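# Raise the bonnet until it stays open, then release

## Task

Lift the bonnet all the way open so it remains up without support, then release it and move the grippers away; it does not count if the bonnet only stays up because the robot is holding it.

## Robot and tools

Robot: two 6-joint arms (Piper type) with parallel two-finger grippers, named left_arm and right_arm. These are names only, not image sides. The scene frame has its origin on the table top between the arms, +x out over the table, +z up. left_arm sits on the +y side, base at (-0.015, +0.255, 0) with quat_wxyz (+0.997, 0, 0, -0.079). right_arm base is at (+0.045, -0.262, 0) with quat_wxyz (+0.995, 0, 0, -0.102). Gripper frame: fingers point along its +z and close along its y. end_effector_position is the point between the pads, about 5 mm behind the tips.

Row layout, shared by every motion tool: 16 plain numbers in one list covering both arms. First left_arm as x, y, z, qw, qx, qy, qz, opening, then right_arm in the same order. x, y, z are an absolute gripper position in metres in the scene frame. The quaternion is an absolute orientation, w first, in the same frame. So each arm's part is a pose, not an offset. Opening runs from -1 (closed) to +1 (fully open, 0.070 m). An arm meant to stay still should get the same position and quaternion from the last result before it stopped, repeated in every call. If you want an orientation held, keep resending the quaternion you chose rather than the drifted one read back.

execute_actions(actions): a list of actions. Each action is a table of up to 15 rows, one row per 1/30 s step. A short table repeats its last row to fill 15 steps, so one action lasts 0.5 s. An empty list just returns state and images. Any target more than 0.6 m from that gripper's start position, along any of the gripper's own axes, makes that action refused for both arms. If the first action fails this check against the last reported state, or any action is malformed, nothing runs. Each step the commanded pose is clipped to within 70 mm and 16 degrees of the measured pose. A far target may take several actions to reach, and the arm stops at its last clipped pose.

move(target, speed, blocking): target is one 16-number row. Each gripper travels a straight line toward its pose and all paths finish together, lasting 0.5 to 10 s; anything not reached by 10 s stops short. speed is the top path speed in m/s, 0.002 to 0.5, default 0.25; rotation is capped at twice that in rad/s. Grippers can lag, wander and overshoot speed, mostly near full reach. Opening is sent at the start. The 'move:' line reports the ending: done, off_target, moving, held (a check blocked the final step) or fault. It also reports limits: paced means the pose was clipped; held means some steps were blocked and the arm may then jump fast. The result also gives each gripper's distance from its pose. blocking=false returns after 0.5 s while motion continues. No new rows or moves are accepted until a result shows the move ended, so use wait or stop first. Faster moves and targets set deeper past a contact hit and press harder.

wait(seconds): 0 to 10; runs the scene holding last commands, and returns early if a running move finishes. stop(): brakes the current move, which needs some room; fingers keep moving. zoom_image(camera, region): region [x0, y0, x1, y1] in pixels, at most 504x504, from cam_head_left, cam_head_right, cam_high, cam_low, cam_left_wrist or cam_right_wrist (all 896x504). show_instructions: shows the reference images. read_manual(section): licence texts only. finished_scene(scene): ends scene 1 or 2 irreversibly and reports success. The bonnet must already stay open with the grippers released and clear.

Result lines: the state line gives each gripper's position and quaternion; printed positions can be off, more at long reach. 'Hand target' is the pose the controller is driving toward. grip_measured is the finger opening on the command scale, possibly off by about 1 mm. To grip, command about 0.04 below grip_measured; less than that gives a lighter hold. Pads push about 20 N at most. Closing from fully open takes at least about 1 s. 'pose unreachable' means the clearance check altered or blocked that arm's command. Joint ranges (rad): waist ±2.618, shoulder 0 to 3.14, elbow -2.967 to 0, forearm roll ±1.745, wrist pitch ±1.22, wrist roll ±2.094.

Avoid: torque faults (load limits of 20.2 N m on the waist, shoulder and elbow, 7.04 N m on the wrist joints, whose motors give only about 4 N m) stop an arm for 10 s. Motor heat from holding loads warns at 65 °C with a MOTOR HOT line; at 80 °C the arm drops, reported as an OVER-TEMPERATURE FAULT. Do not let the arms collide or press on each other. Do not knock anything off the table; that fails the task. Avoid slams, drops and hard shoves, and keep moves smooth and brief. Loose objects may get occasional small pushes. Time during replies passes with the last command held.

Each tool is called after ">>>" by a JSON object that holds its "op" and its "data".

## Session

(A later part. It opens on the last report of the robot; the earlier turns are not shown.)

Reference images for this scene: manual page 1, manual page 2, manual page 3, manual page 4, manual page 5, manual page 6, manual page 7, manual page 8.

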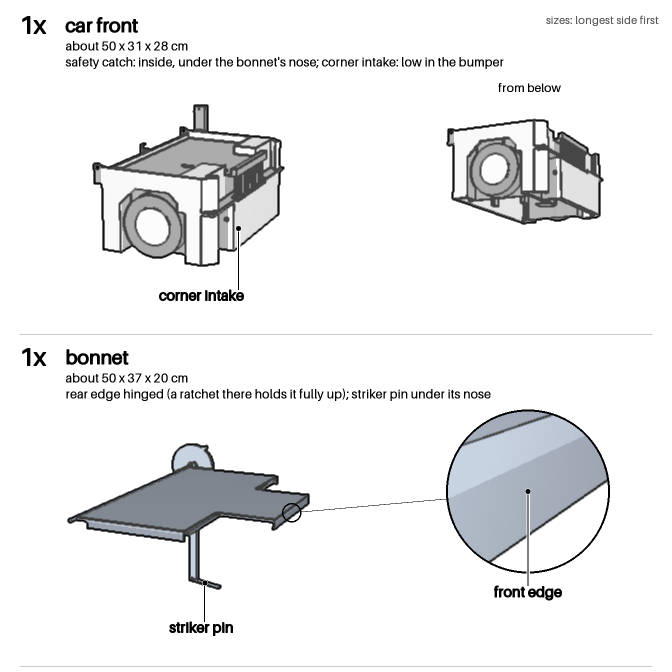

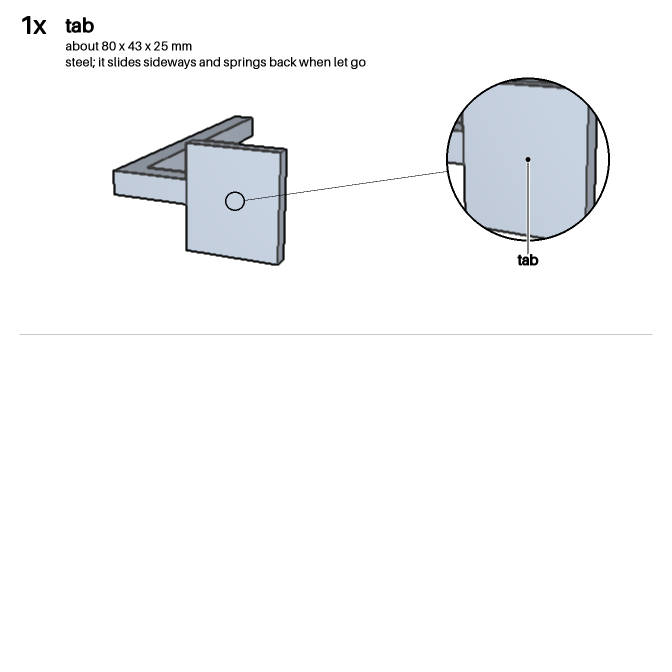

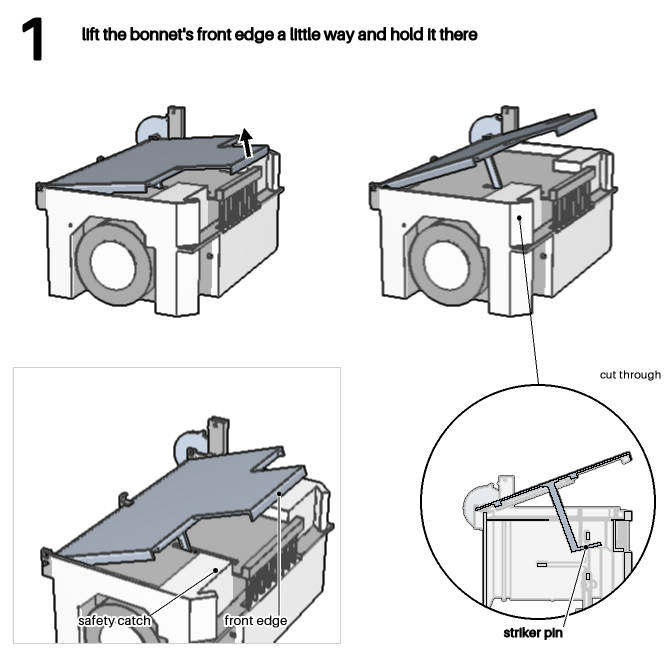

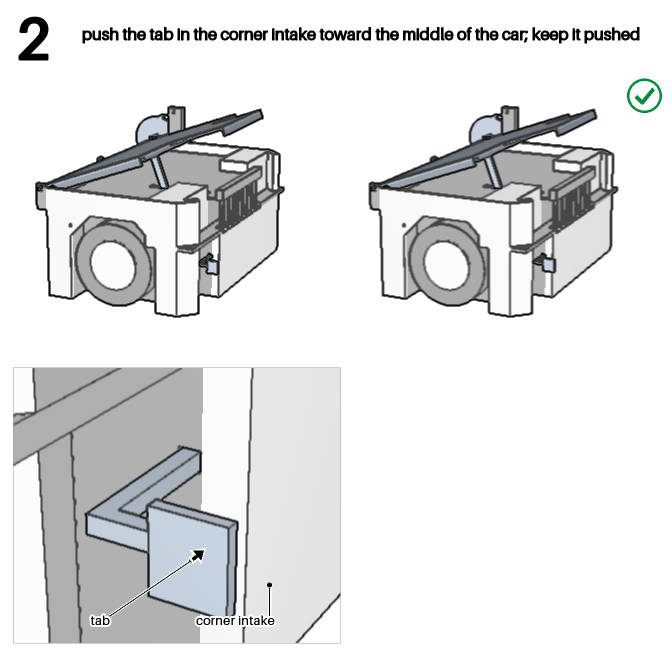

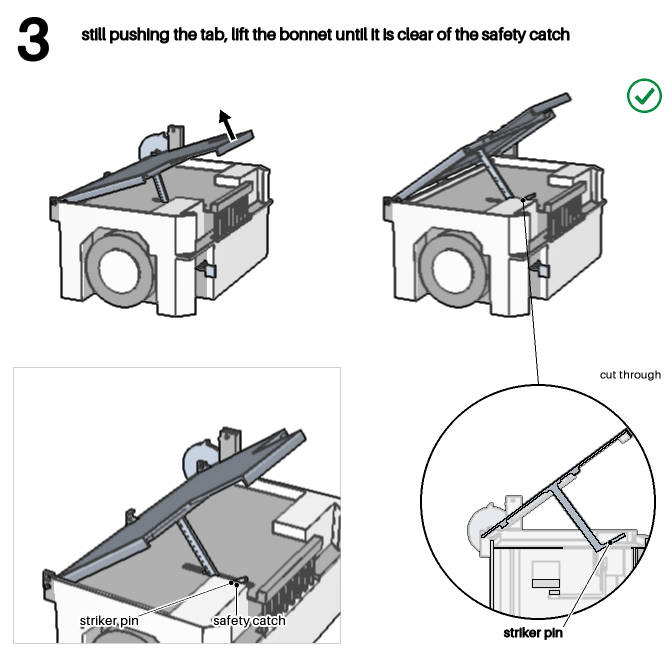

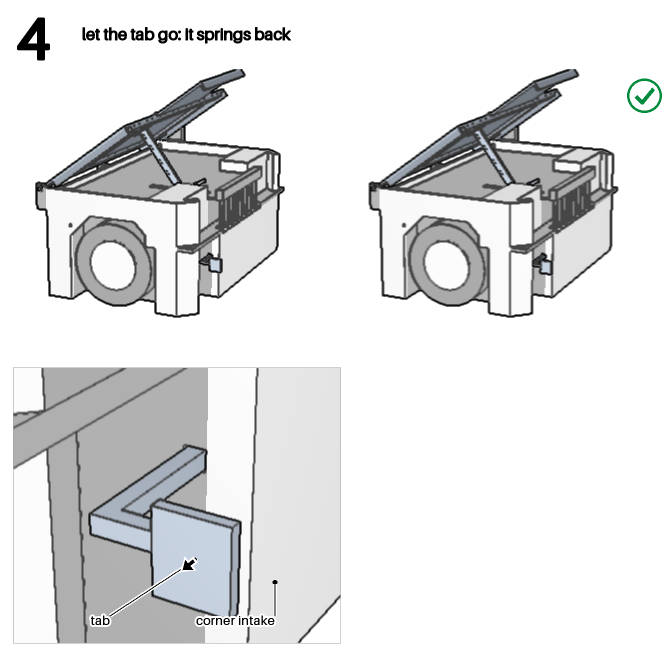

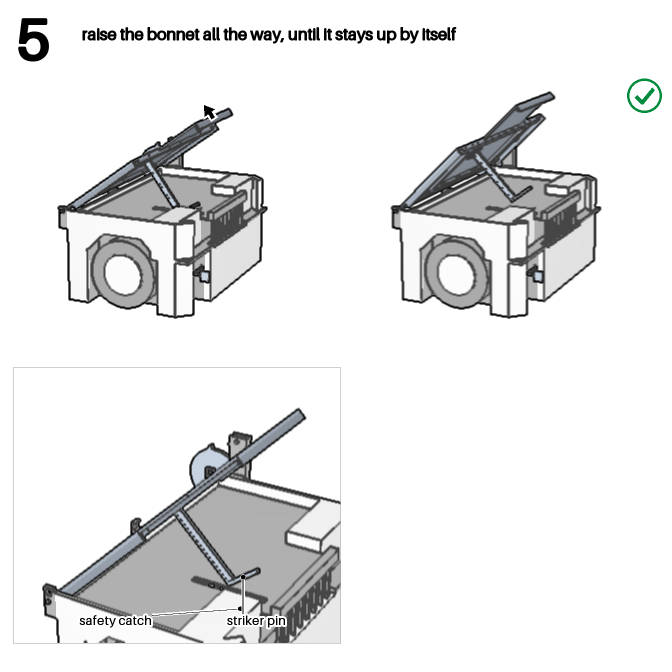

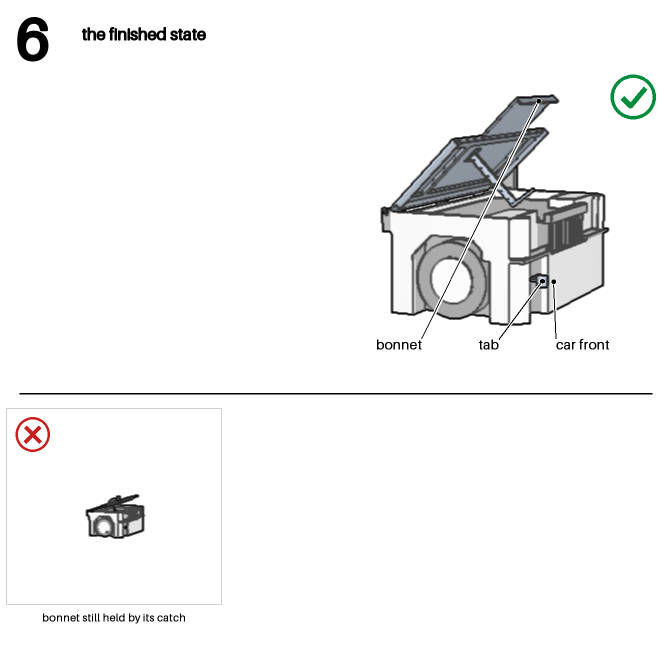

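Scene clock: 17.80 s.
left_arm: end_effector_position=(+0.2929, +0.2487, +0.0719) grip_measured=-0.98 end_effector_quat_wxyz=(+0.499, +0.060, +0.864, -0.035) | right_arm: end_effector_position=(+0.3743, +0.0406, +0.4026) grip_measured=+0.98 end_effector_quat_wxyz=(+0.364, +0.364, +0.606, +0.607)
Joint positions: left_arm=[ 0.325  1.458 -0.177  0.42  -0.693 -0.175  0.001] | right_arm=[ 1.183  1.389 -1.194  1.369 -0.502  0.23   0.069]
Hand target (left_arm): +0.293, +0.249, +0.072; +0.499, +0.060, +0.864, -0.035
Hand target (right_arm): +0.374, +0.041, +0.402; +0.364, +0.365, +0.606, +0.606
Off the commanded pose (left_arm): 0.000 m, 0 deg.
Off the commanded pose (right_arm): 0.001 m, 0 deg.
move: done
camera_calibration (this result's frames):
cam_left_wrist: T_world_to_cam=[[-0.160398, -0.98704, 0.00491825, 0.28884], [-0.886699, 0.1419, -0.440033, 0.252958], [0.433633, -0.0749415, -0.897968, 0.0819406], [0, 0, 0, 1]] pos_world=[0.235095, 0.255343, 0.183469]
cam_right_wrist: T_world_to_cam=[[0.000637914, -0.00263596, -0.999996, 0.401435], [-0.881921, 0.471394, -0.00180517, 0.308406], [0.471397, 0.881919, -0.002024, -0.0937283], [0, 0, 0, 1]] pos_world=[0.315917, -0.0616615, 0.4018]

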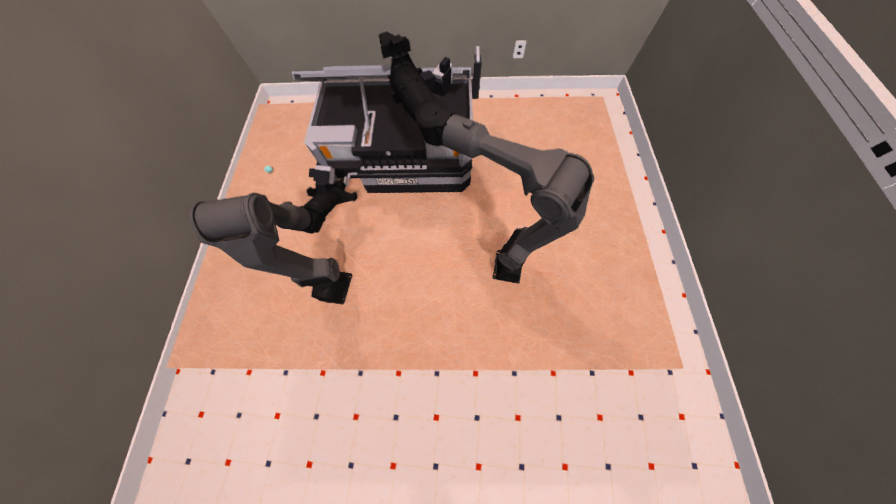

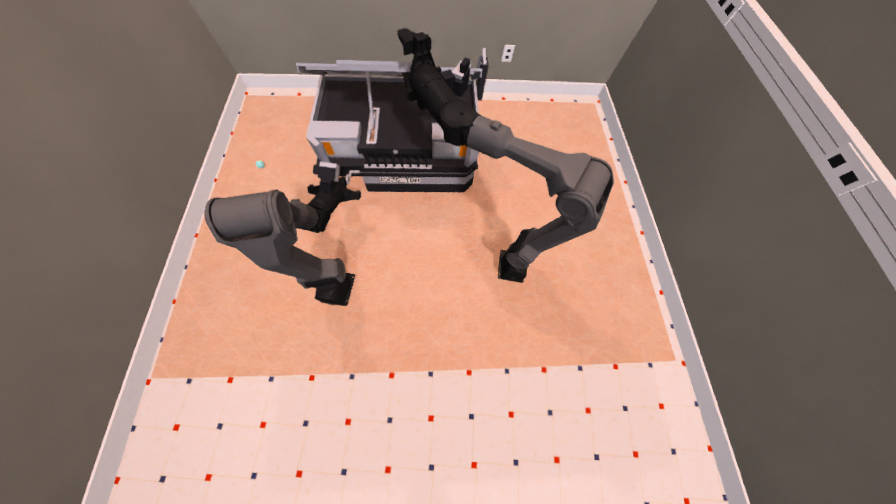

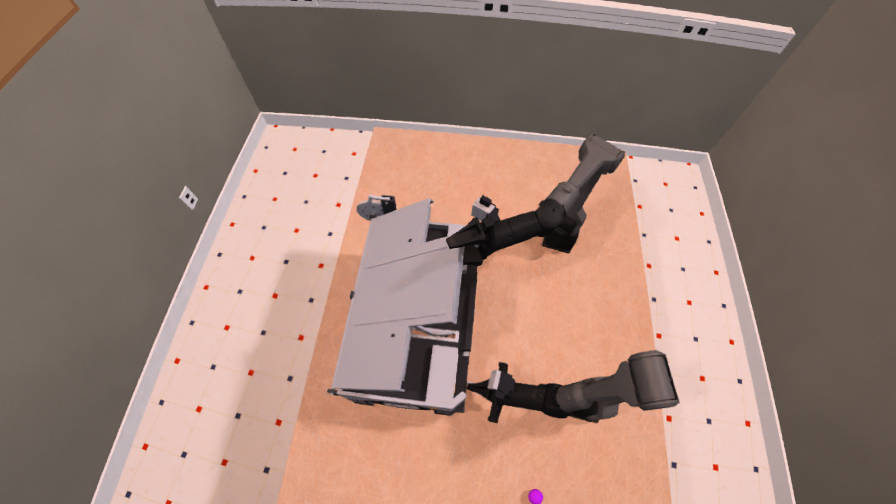

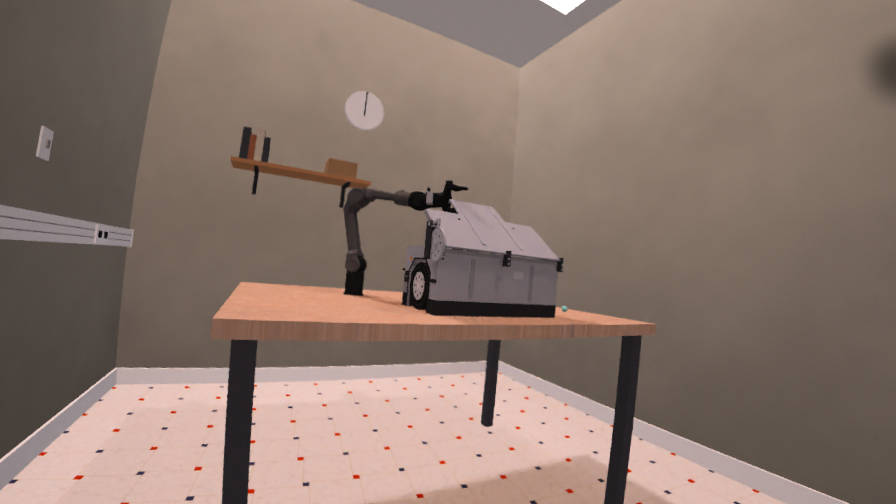

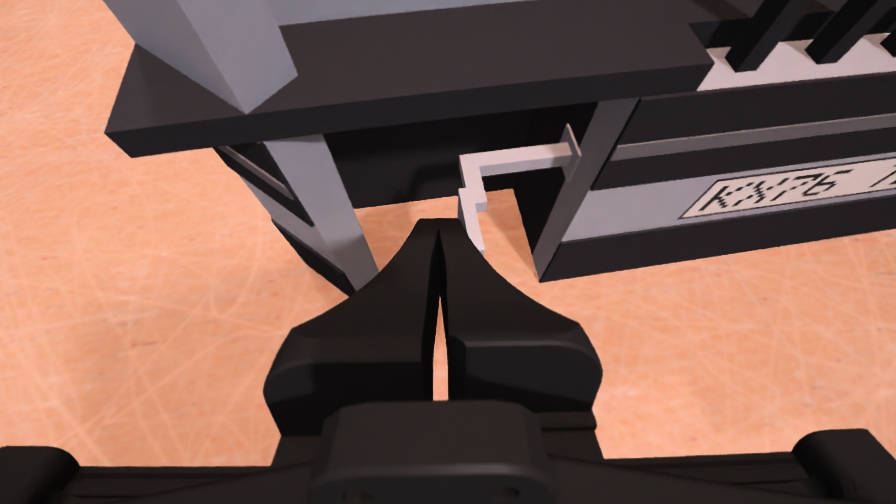

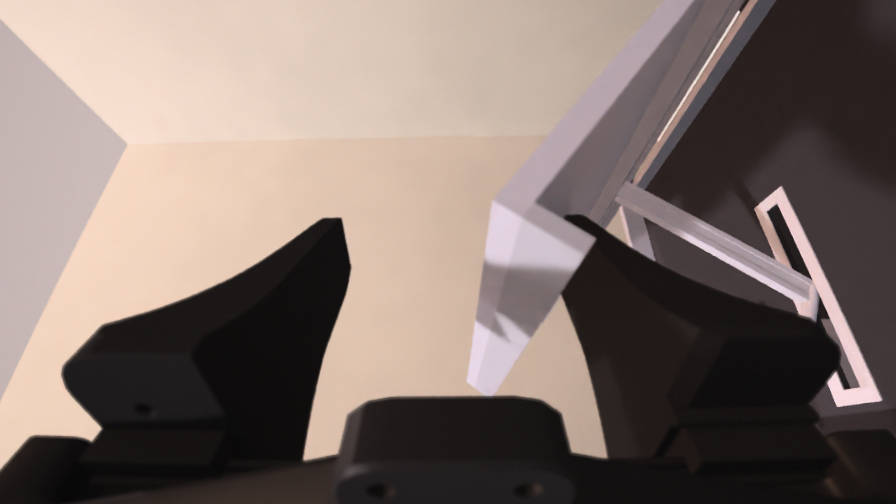

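Past the catch. Continue and release the tab.

>>> {"op": "move", "data": {"target": [0.293,0.267,0.072,0.4988,0.0604,0.8639,-0.0349,-1,0.394,0.040,0.424,0.3642,0.3642,0.6061,0.6061,1], "speed": 0.025}}

>>> {"op": "zoom_image", "data": {"camera": "cam_high", "region": [340,170,500,270]}}

Scene clock: 19.27 s.
left_arm: end_effector_position=(+0.2933, +0.2668, +0.0722) grip_measured=-0.98 end_effector_quat_wxyz=(+0.499, +0.060, +0.864, -0.035) | right_arm: end_effector_position=(+0.3942, +0.0404, +0.4242) grip_measured=+0.98 end_effector_quat_wxyz=(+0.364, +0.364, +0.606, +0.606)
Joint positions: left_arm=[ 0.471  1.473 -0.194  0.613 -0.721 -0.249  0.001] | right_arm=[ 1.116  1.431 -1.321  1.519 -0.424  0.057  0.069]
Hand target (left_arm): +0.293, +0.267, +0.072; +0.499, +0.060, +0.864, -0.035
Hand target (right_arm): +0.394, +0.040, +0.424; +0.364, +0.364, +0.606, +0.606
Off the commanded pose (left_arm): 0.000 m, 0 deg.
Off the commanded pose (right_arm): 0.001 m, 0 deg.
move: done
camera_calibration (this result's frames):
cam_left_wrist: T_world_to_cam=[[-0.161073, -0.986925, 0.00589614, 0.306908], [-0.885905, 0.141948, -0.441615, 0.250818], [0.435004, -0.0763559, -0.897185, 0.0833152], [0, 0, 0, 1]] pos_world=[0.235393, 0.273654, 0.183705]
cam_right_wrist: T_world_to_cam=[[0.000225362, -0.00344821, -0.999994, 0.423205], [-0.881947, 0.471345, -0.00182406, 0.326165], [0.471348, 0.881942, -0.00293491, -0.102517], [0, 0, 0, 1]] pos_world=[0.335886, -0.0618631, 0.423497]

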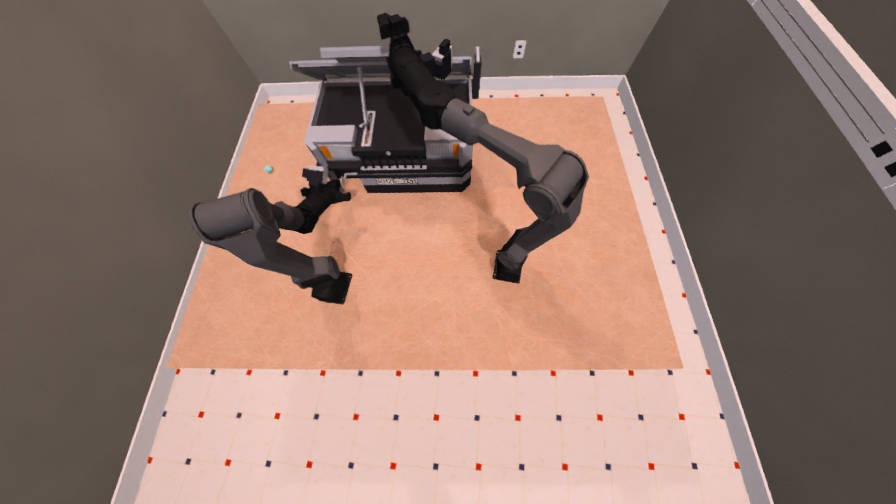

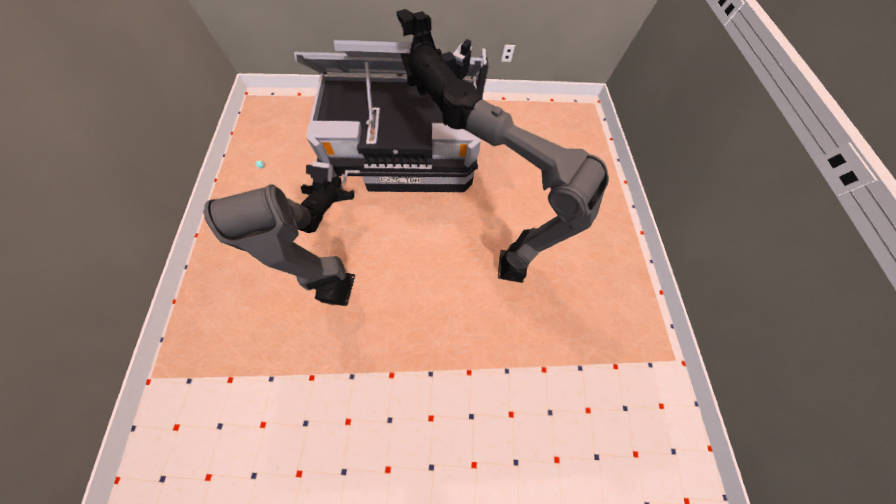

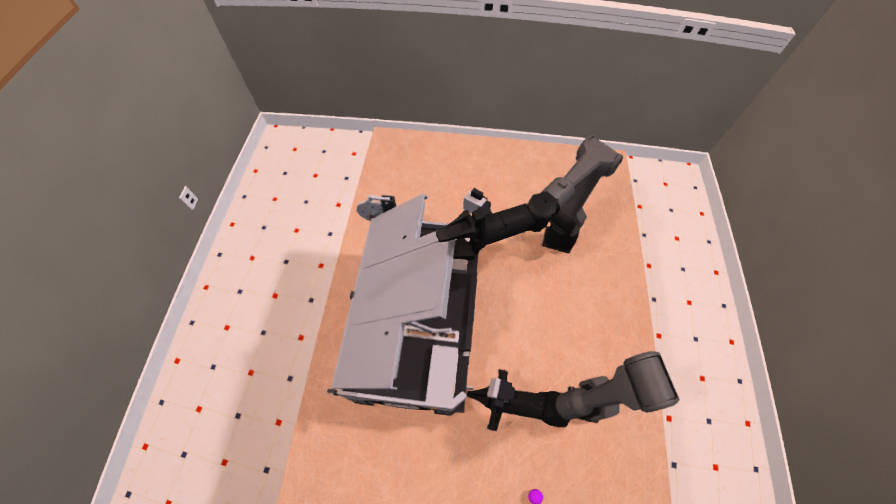

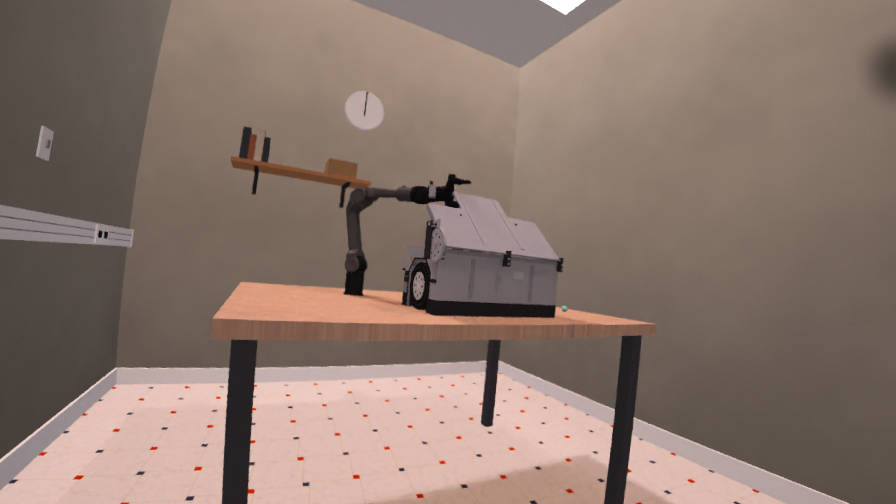

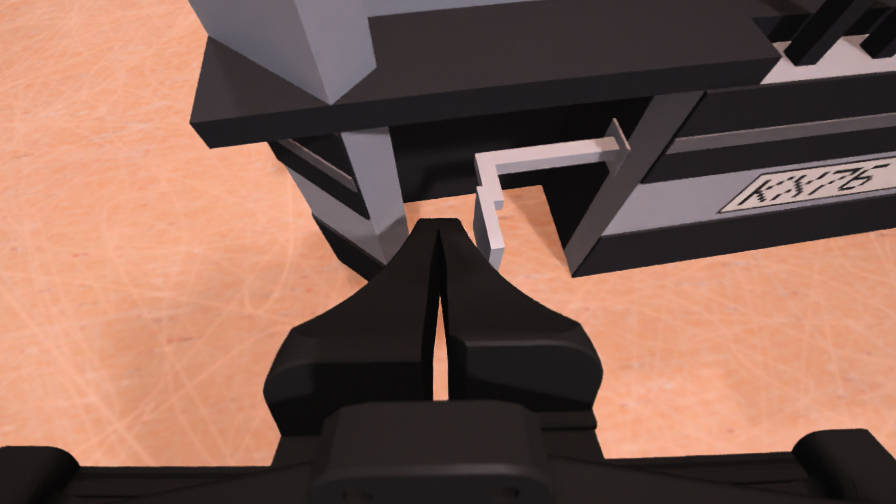

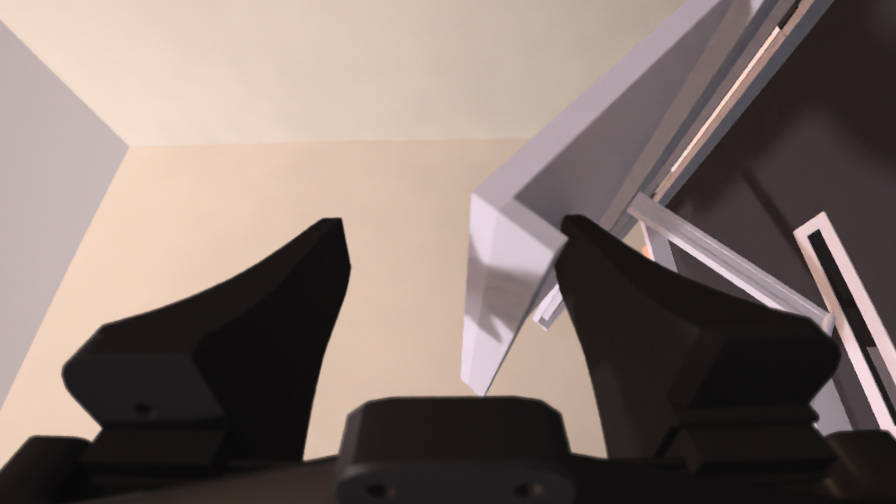

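Region (340, 170, 500, 270) of cam_high's 896x504 image, scaled by 3.150, with more detail than that image has; it fills the top 315 rows of this view, and the rest is white.

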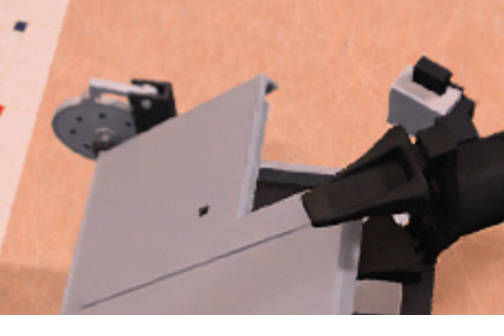

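>>> {"op": "move", "data": {"target": [0.26,0.268,0.085,0.4988,0.0604,0.8639,-0.0349,-1,0.405,0.040,0.435,0.3642,0.3642,0.6061,0.6061,1], "speed": 0.04}}

>>> {"op": "zoom_image", "data": {"camera": "cam_high", "region": [345,185,425,235]}}

Scene clock: 20.47 s.
left_arm: end_effector_position=(+0.2602, +0.2683, +0.0854) grip_measured=-0.98 end_effector_quat_wxyz=(+0.500, +0.059, +0.863, -0.035) | right_arm: end_effector_position=(+0.4052, +0.0403, +0.4350) grip_measured=+0.98 end_effector_quat_wxyz=(+0.364, +0.364, +0.606, +0.606)
Joint positions: left_arm=[ 0.594  1.264 -0.118  0.879 -0.659 -0.452  0.001] | right_arm=[ 1.082  1.458 -1.392  1.621 -0.39  -0.054  0.069]
Hand target (left_arm): +0.260, +0.268, +0.085; +0.500, +0.060, +0.863, -0.035
Hand target (right_arm): +0.405, +0.040, +0.435; +0.364, +0.364, +0.606, +0.606
Off the commanded pose (left_arm): 0.001 m, 0 deg.
Off the commanded pose (right_arm): 0.000 m, 0 deg.
move: done
camera_calibration (this result's frames):
cam_left_wrist: T_world_to_cam=[[-0.159922, -0.987112, 0.00595438, 0.302703], [-0.885808, 0.140843, -0.442162, 0.227393], [0.435625, -0.075986, -0.896915, 0.109402], [0, 0, 0, 1]] pos_world=[0.202177, 0.275088, 0.196867]
cam_right_wrist: T_world_to_cam=[[0.000115588, -0.0038786, -0.999992, 0.434069], [-0.881984, 0.471275, -0.00192985, 0.335957], [0.471279, 0.881978, -0.00336639, -0.107322], [0, 0, 0, 1]] pos_world=[0.346837, -0.0619893, 0.434352]

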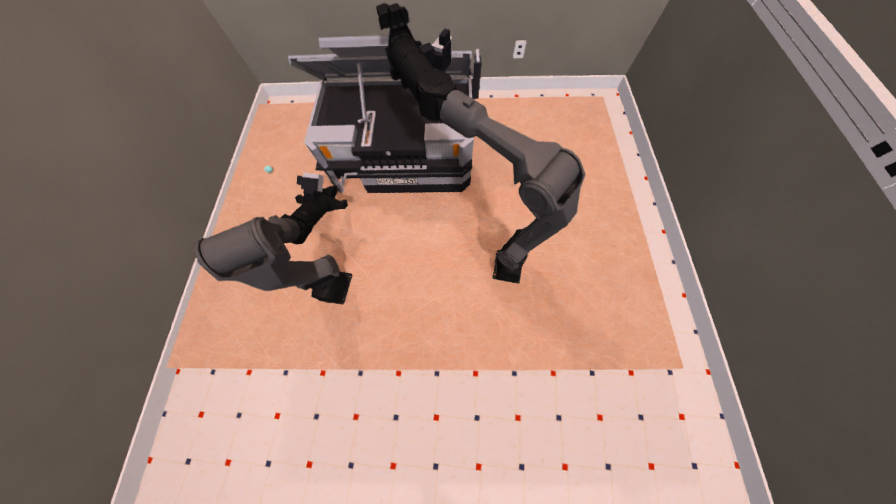

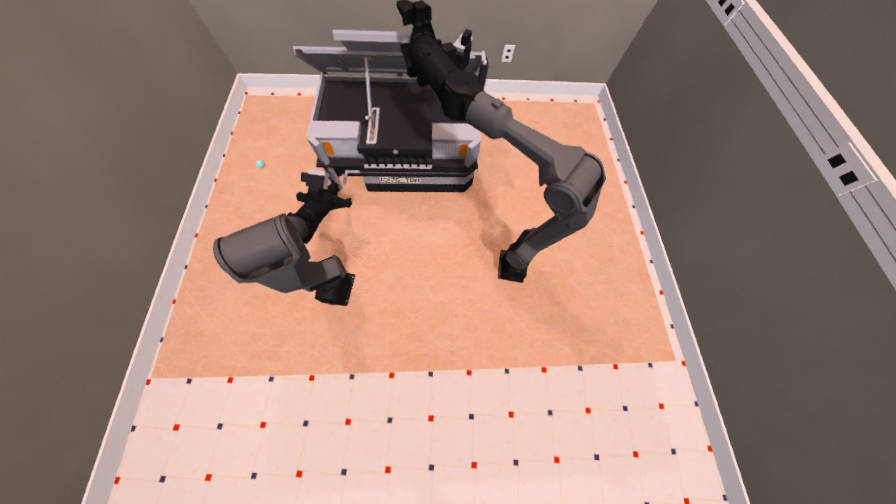

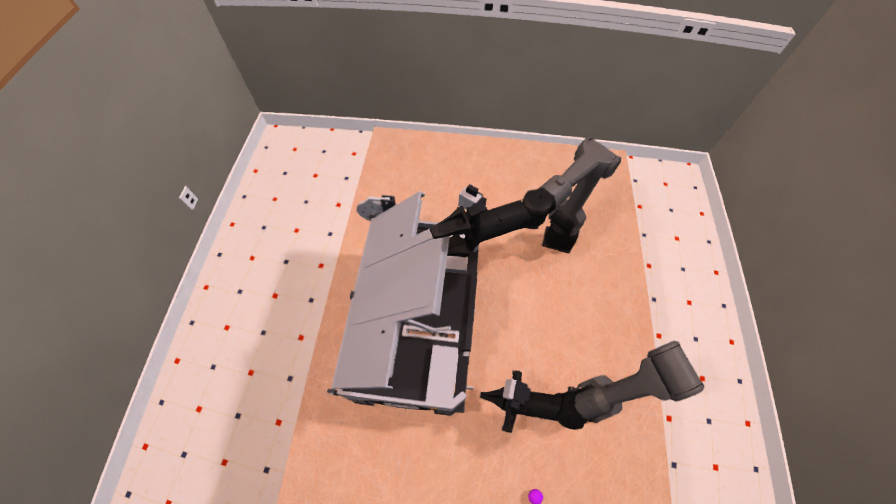

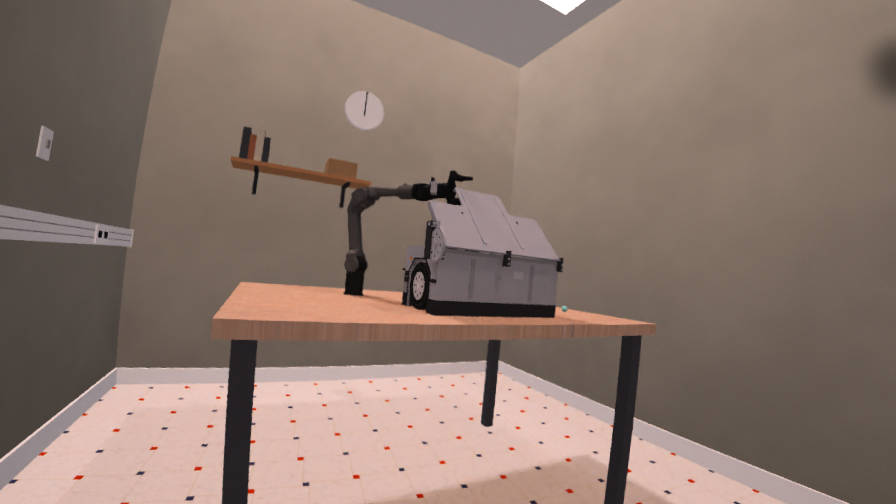

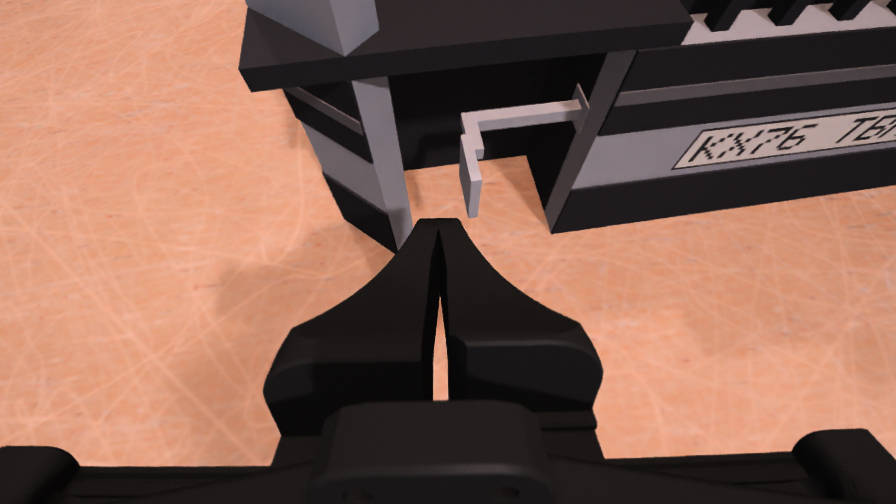

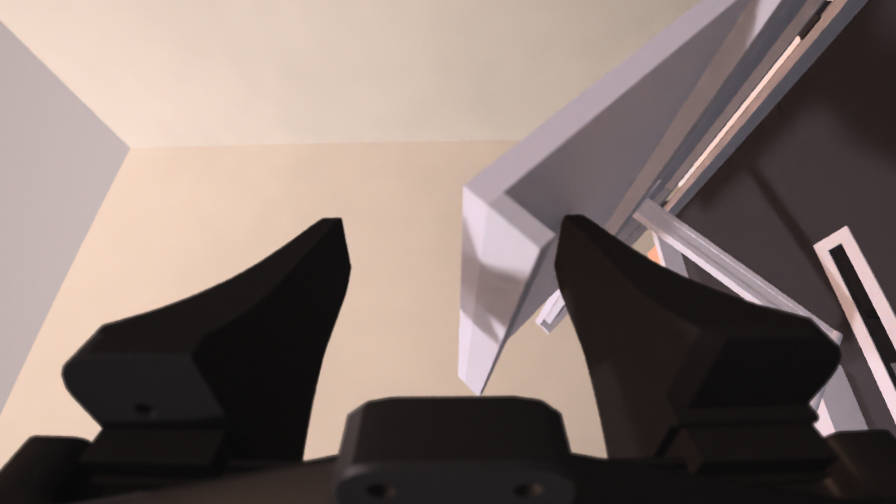

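Region (345, 185, 425, 235) of cam_high's 896x504 image, scaled by 6.300, with more detail than that image has; it fills the top 315 rows of this view, and the rest is white.

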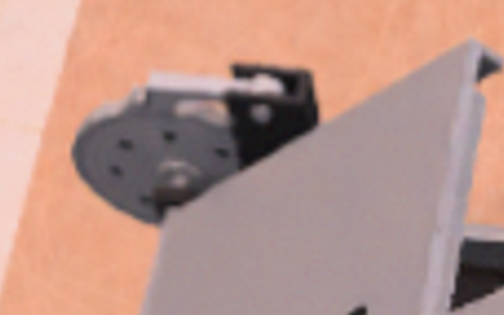

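Tooth seems past the pawl. Lower gently.

>>> {"op": "move", "data": {"target": [0.24,0.28,0.10,0.4988,0.0604,0.8639,-0.0349,-1,0.380,0.040,0.418,0.3642,0.3642,0.6061,0.6061,1], "speed": 0.025}}

Scene clock: 21.97 s.
left_arm: end_effector_position=(+0.2409, +0.2803, +0.1010) grip_measured=-0.98 end_effector_quat_wxyz=(+0.501, +0.059, +0.863, -0.035) | right_arm: end_effector_position=(+0.3798, +0.0395, +0.4179) grip_measured=+0.98 end_effector_quat_wxyz=(+0.365, +0.364, +0.606, +0.606)
Joint positions: left_arm=[ 0.828  1.111 -0.127  1.321 -0.705 -0.771  0.001] | right_arm=[ 1.162  1.398 -1.263  1.477 -0.472  0.104  0.069]
Hand target (left_arm): +0.241, +0.280, +0.101; +0.501, +0.059, +0.863, -0.035
Hand target (right_arm): +0.380, +0.040, +0.418; +0.365, +0.364, +0.606, +0.606
Off the commanded pose (left_arm): 0.001 m, 0 deg.
Off the commanded pose (right_arm): 0.001 m, 0 deg.
move: done
camera_calibration (this result's frames):
cam_left_wrist: T_world_to_cam=[[-0.159695, -0.987149, 0.0059005, 0.311336], [-0.884368, 0.140407, -0.445174, 0.215547], [0.438625, -0.0763102, -0.895425, 0.13191], [0, 0, 0, 1]] pos_world=[0.182482, 0.287137, 0.212234]
cam_right_wrist: T_world_to_cam=[[0.00089686, -0.00458803, -0.999989, 0.416714], [-0.88186, 0.471502, -0.0029542, 0.314205], [0.47151, 0.881853, -0.00362313, -0.094734], [0, 0, 0, 1]] pos_world=[0.32138, -0.062695, 0.417294]

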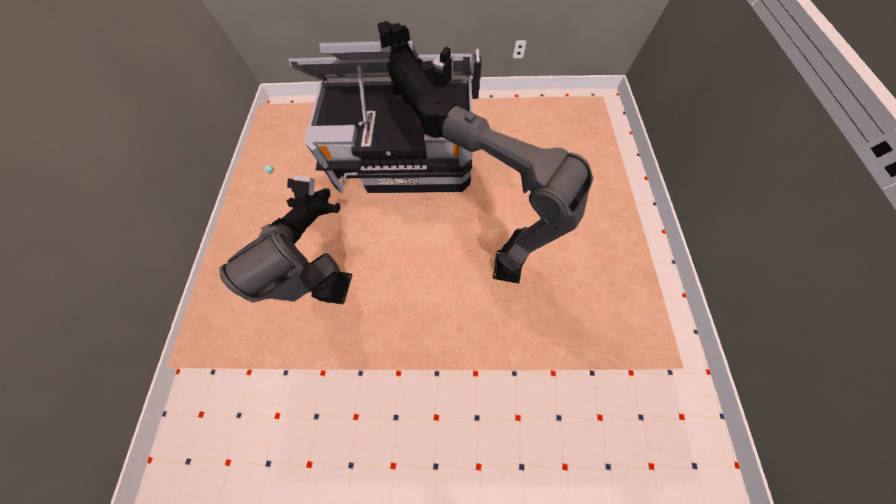

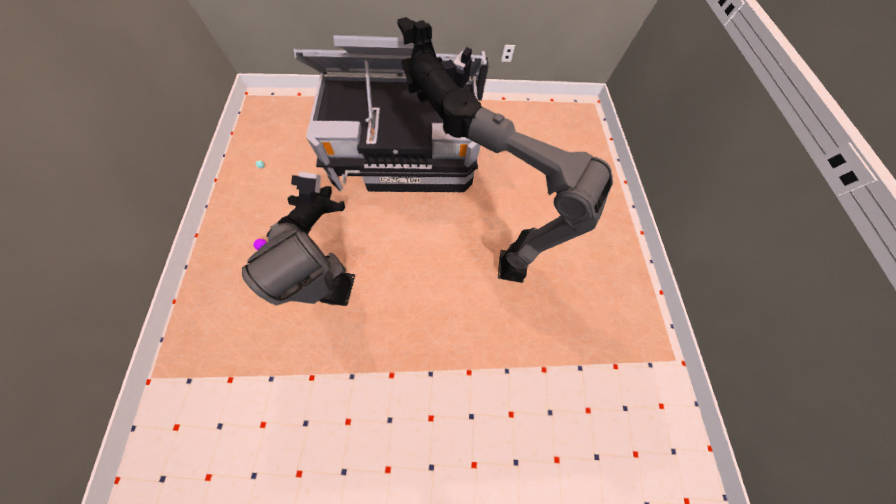

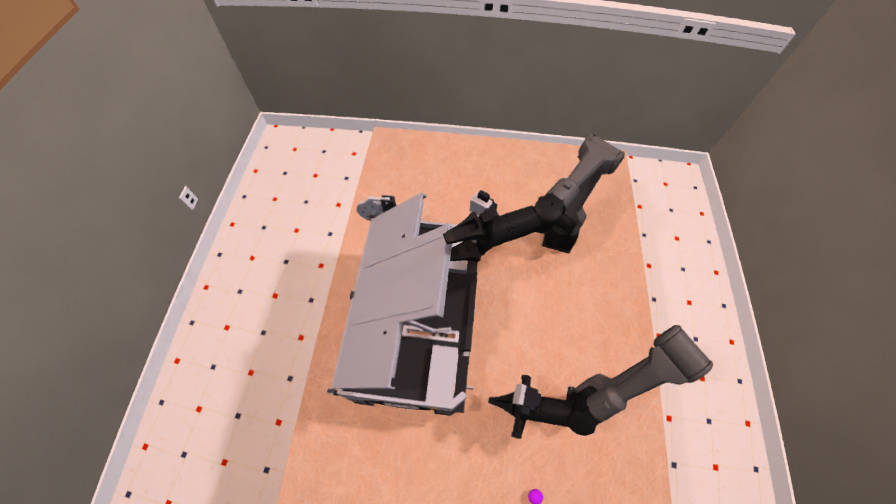

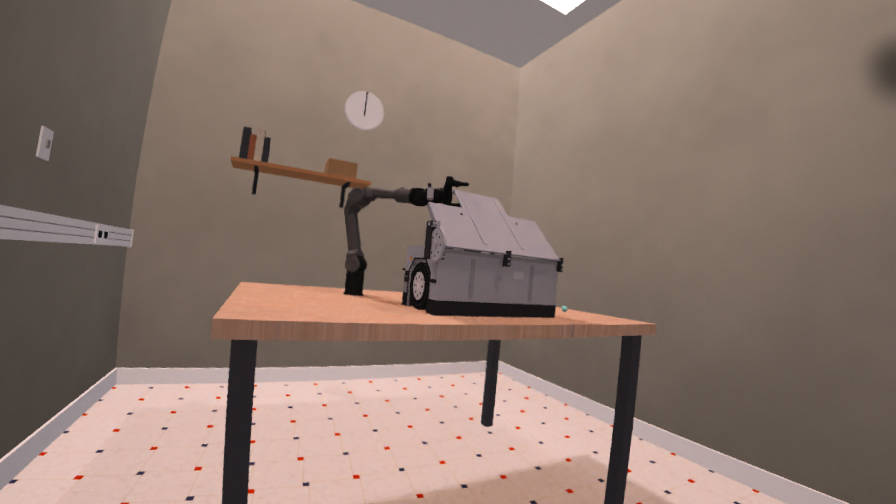

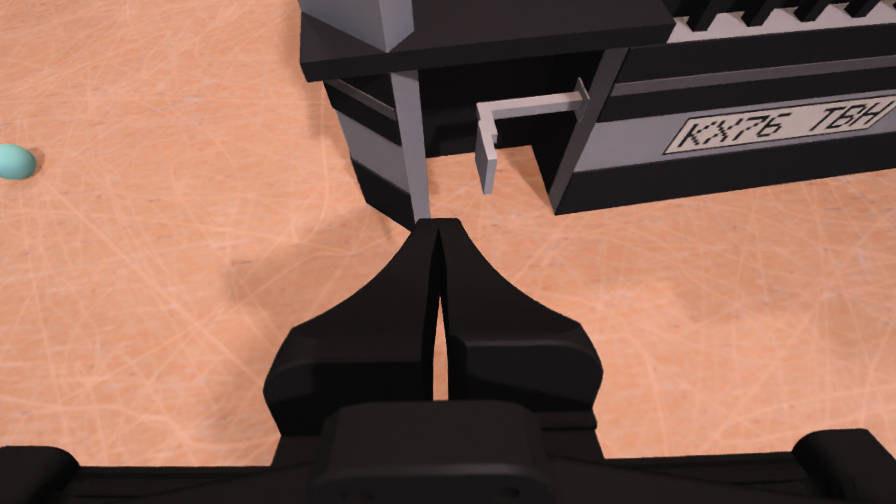

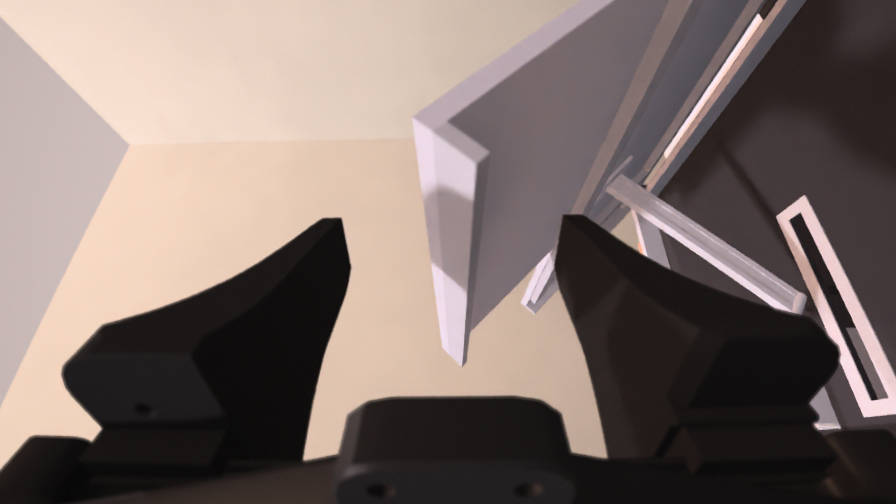

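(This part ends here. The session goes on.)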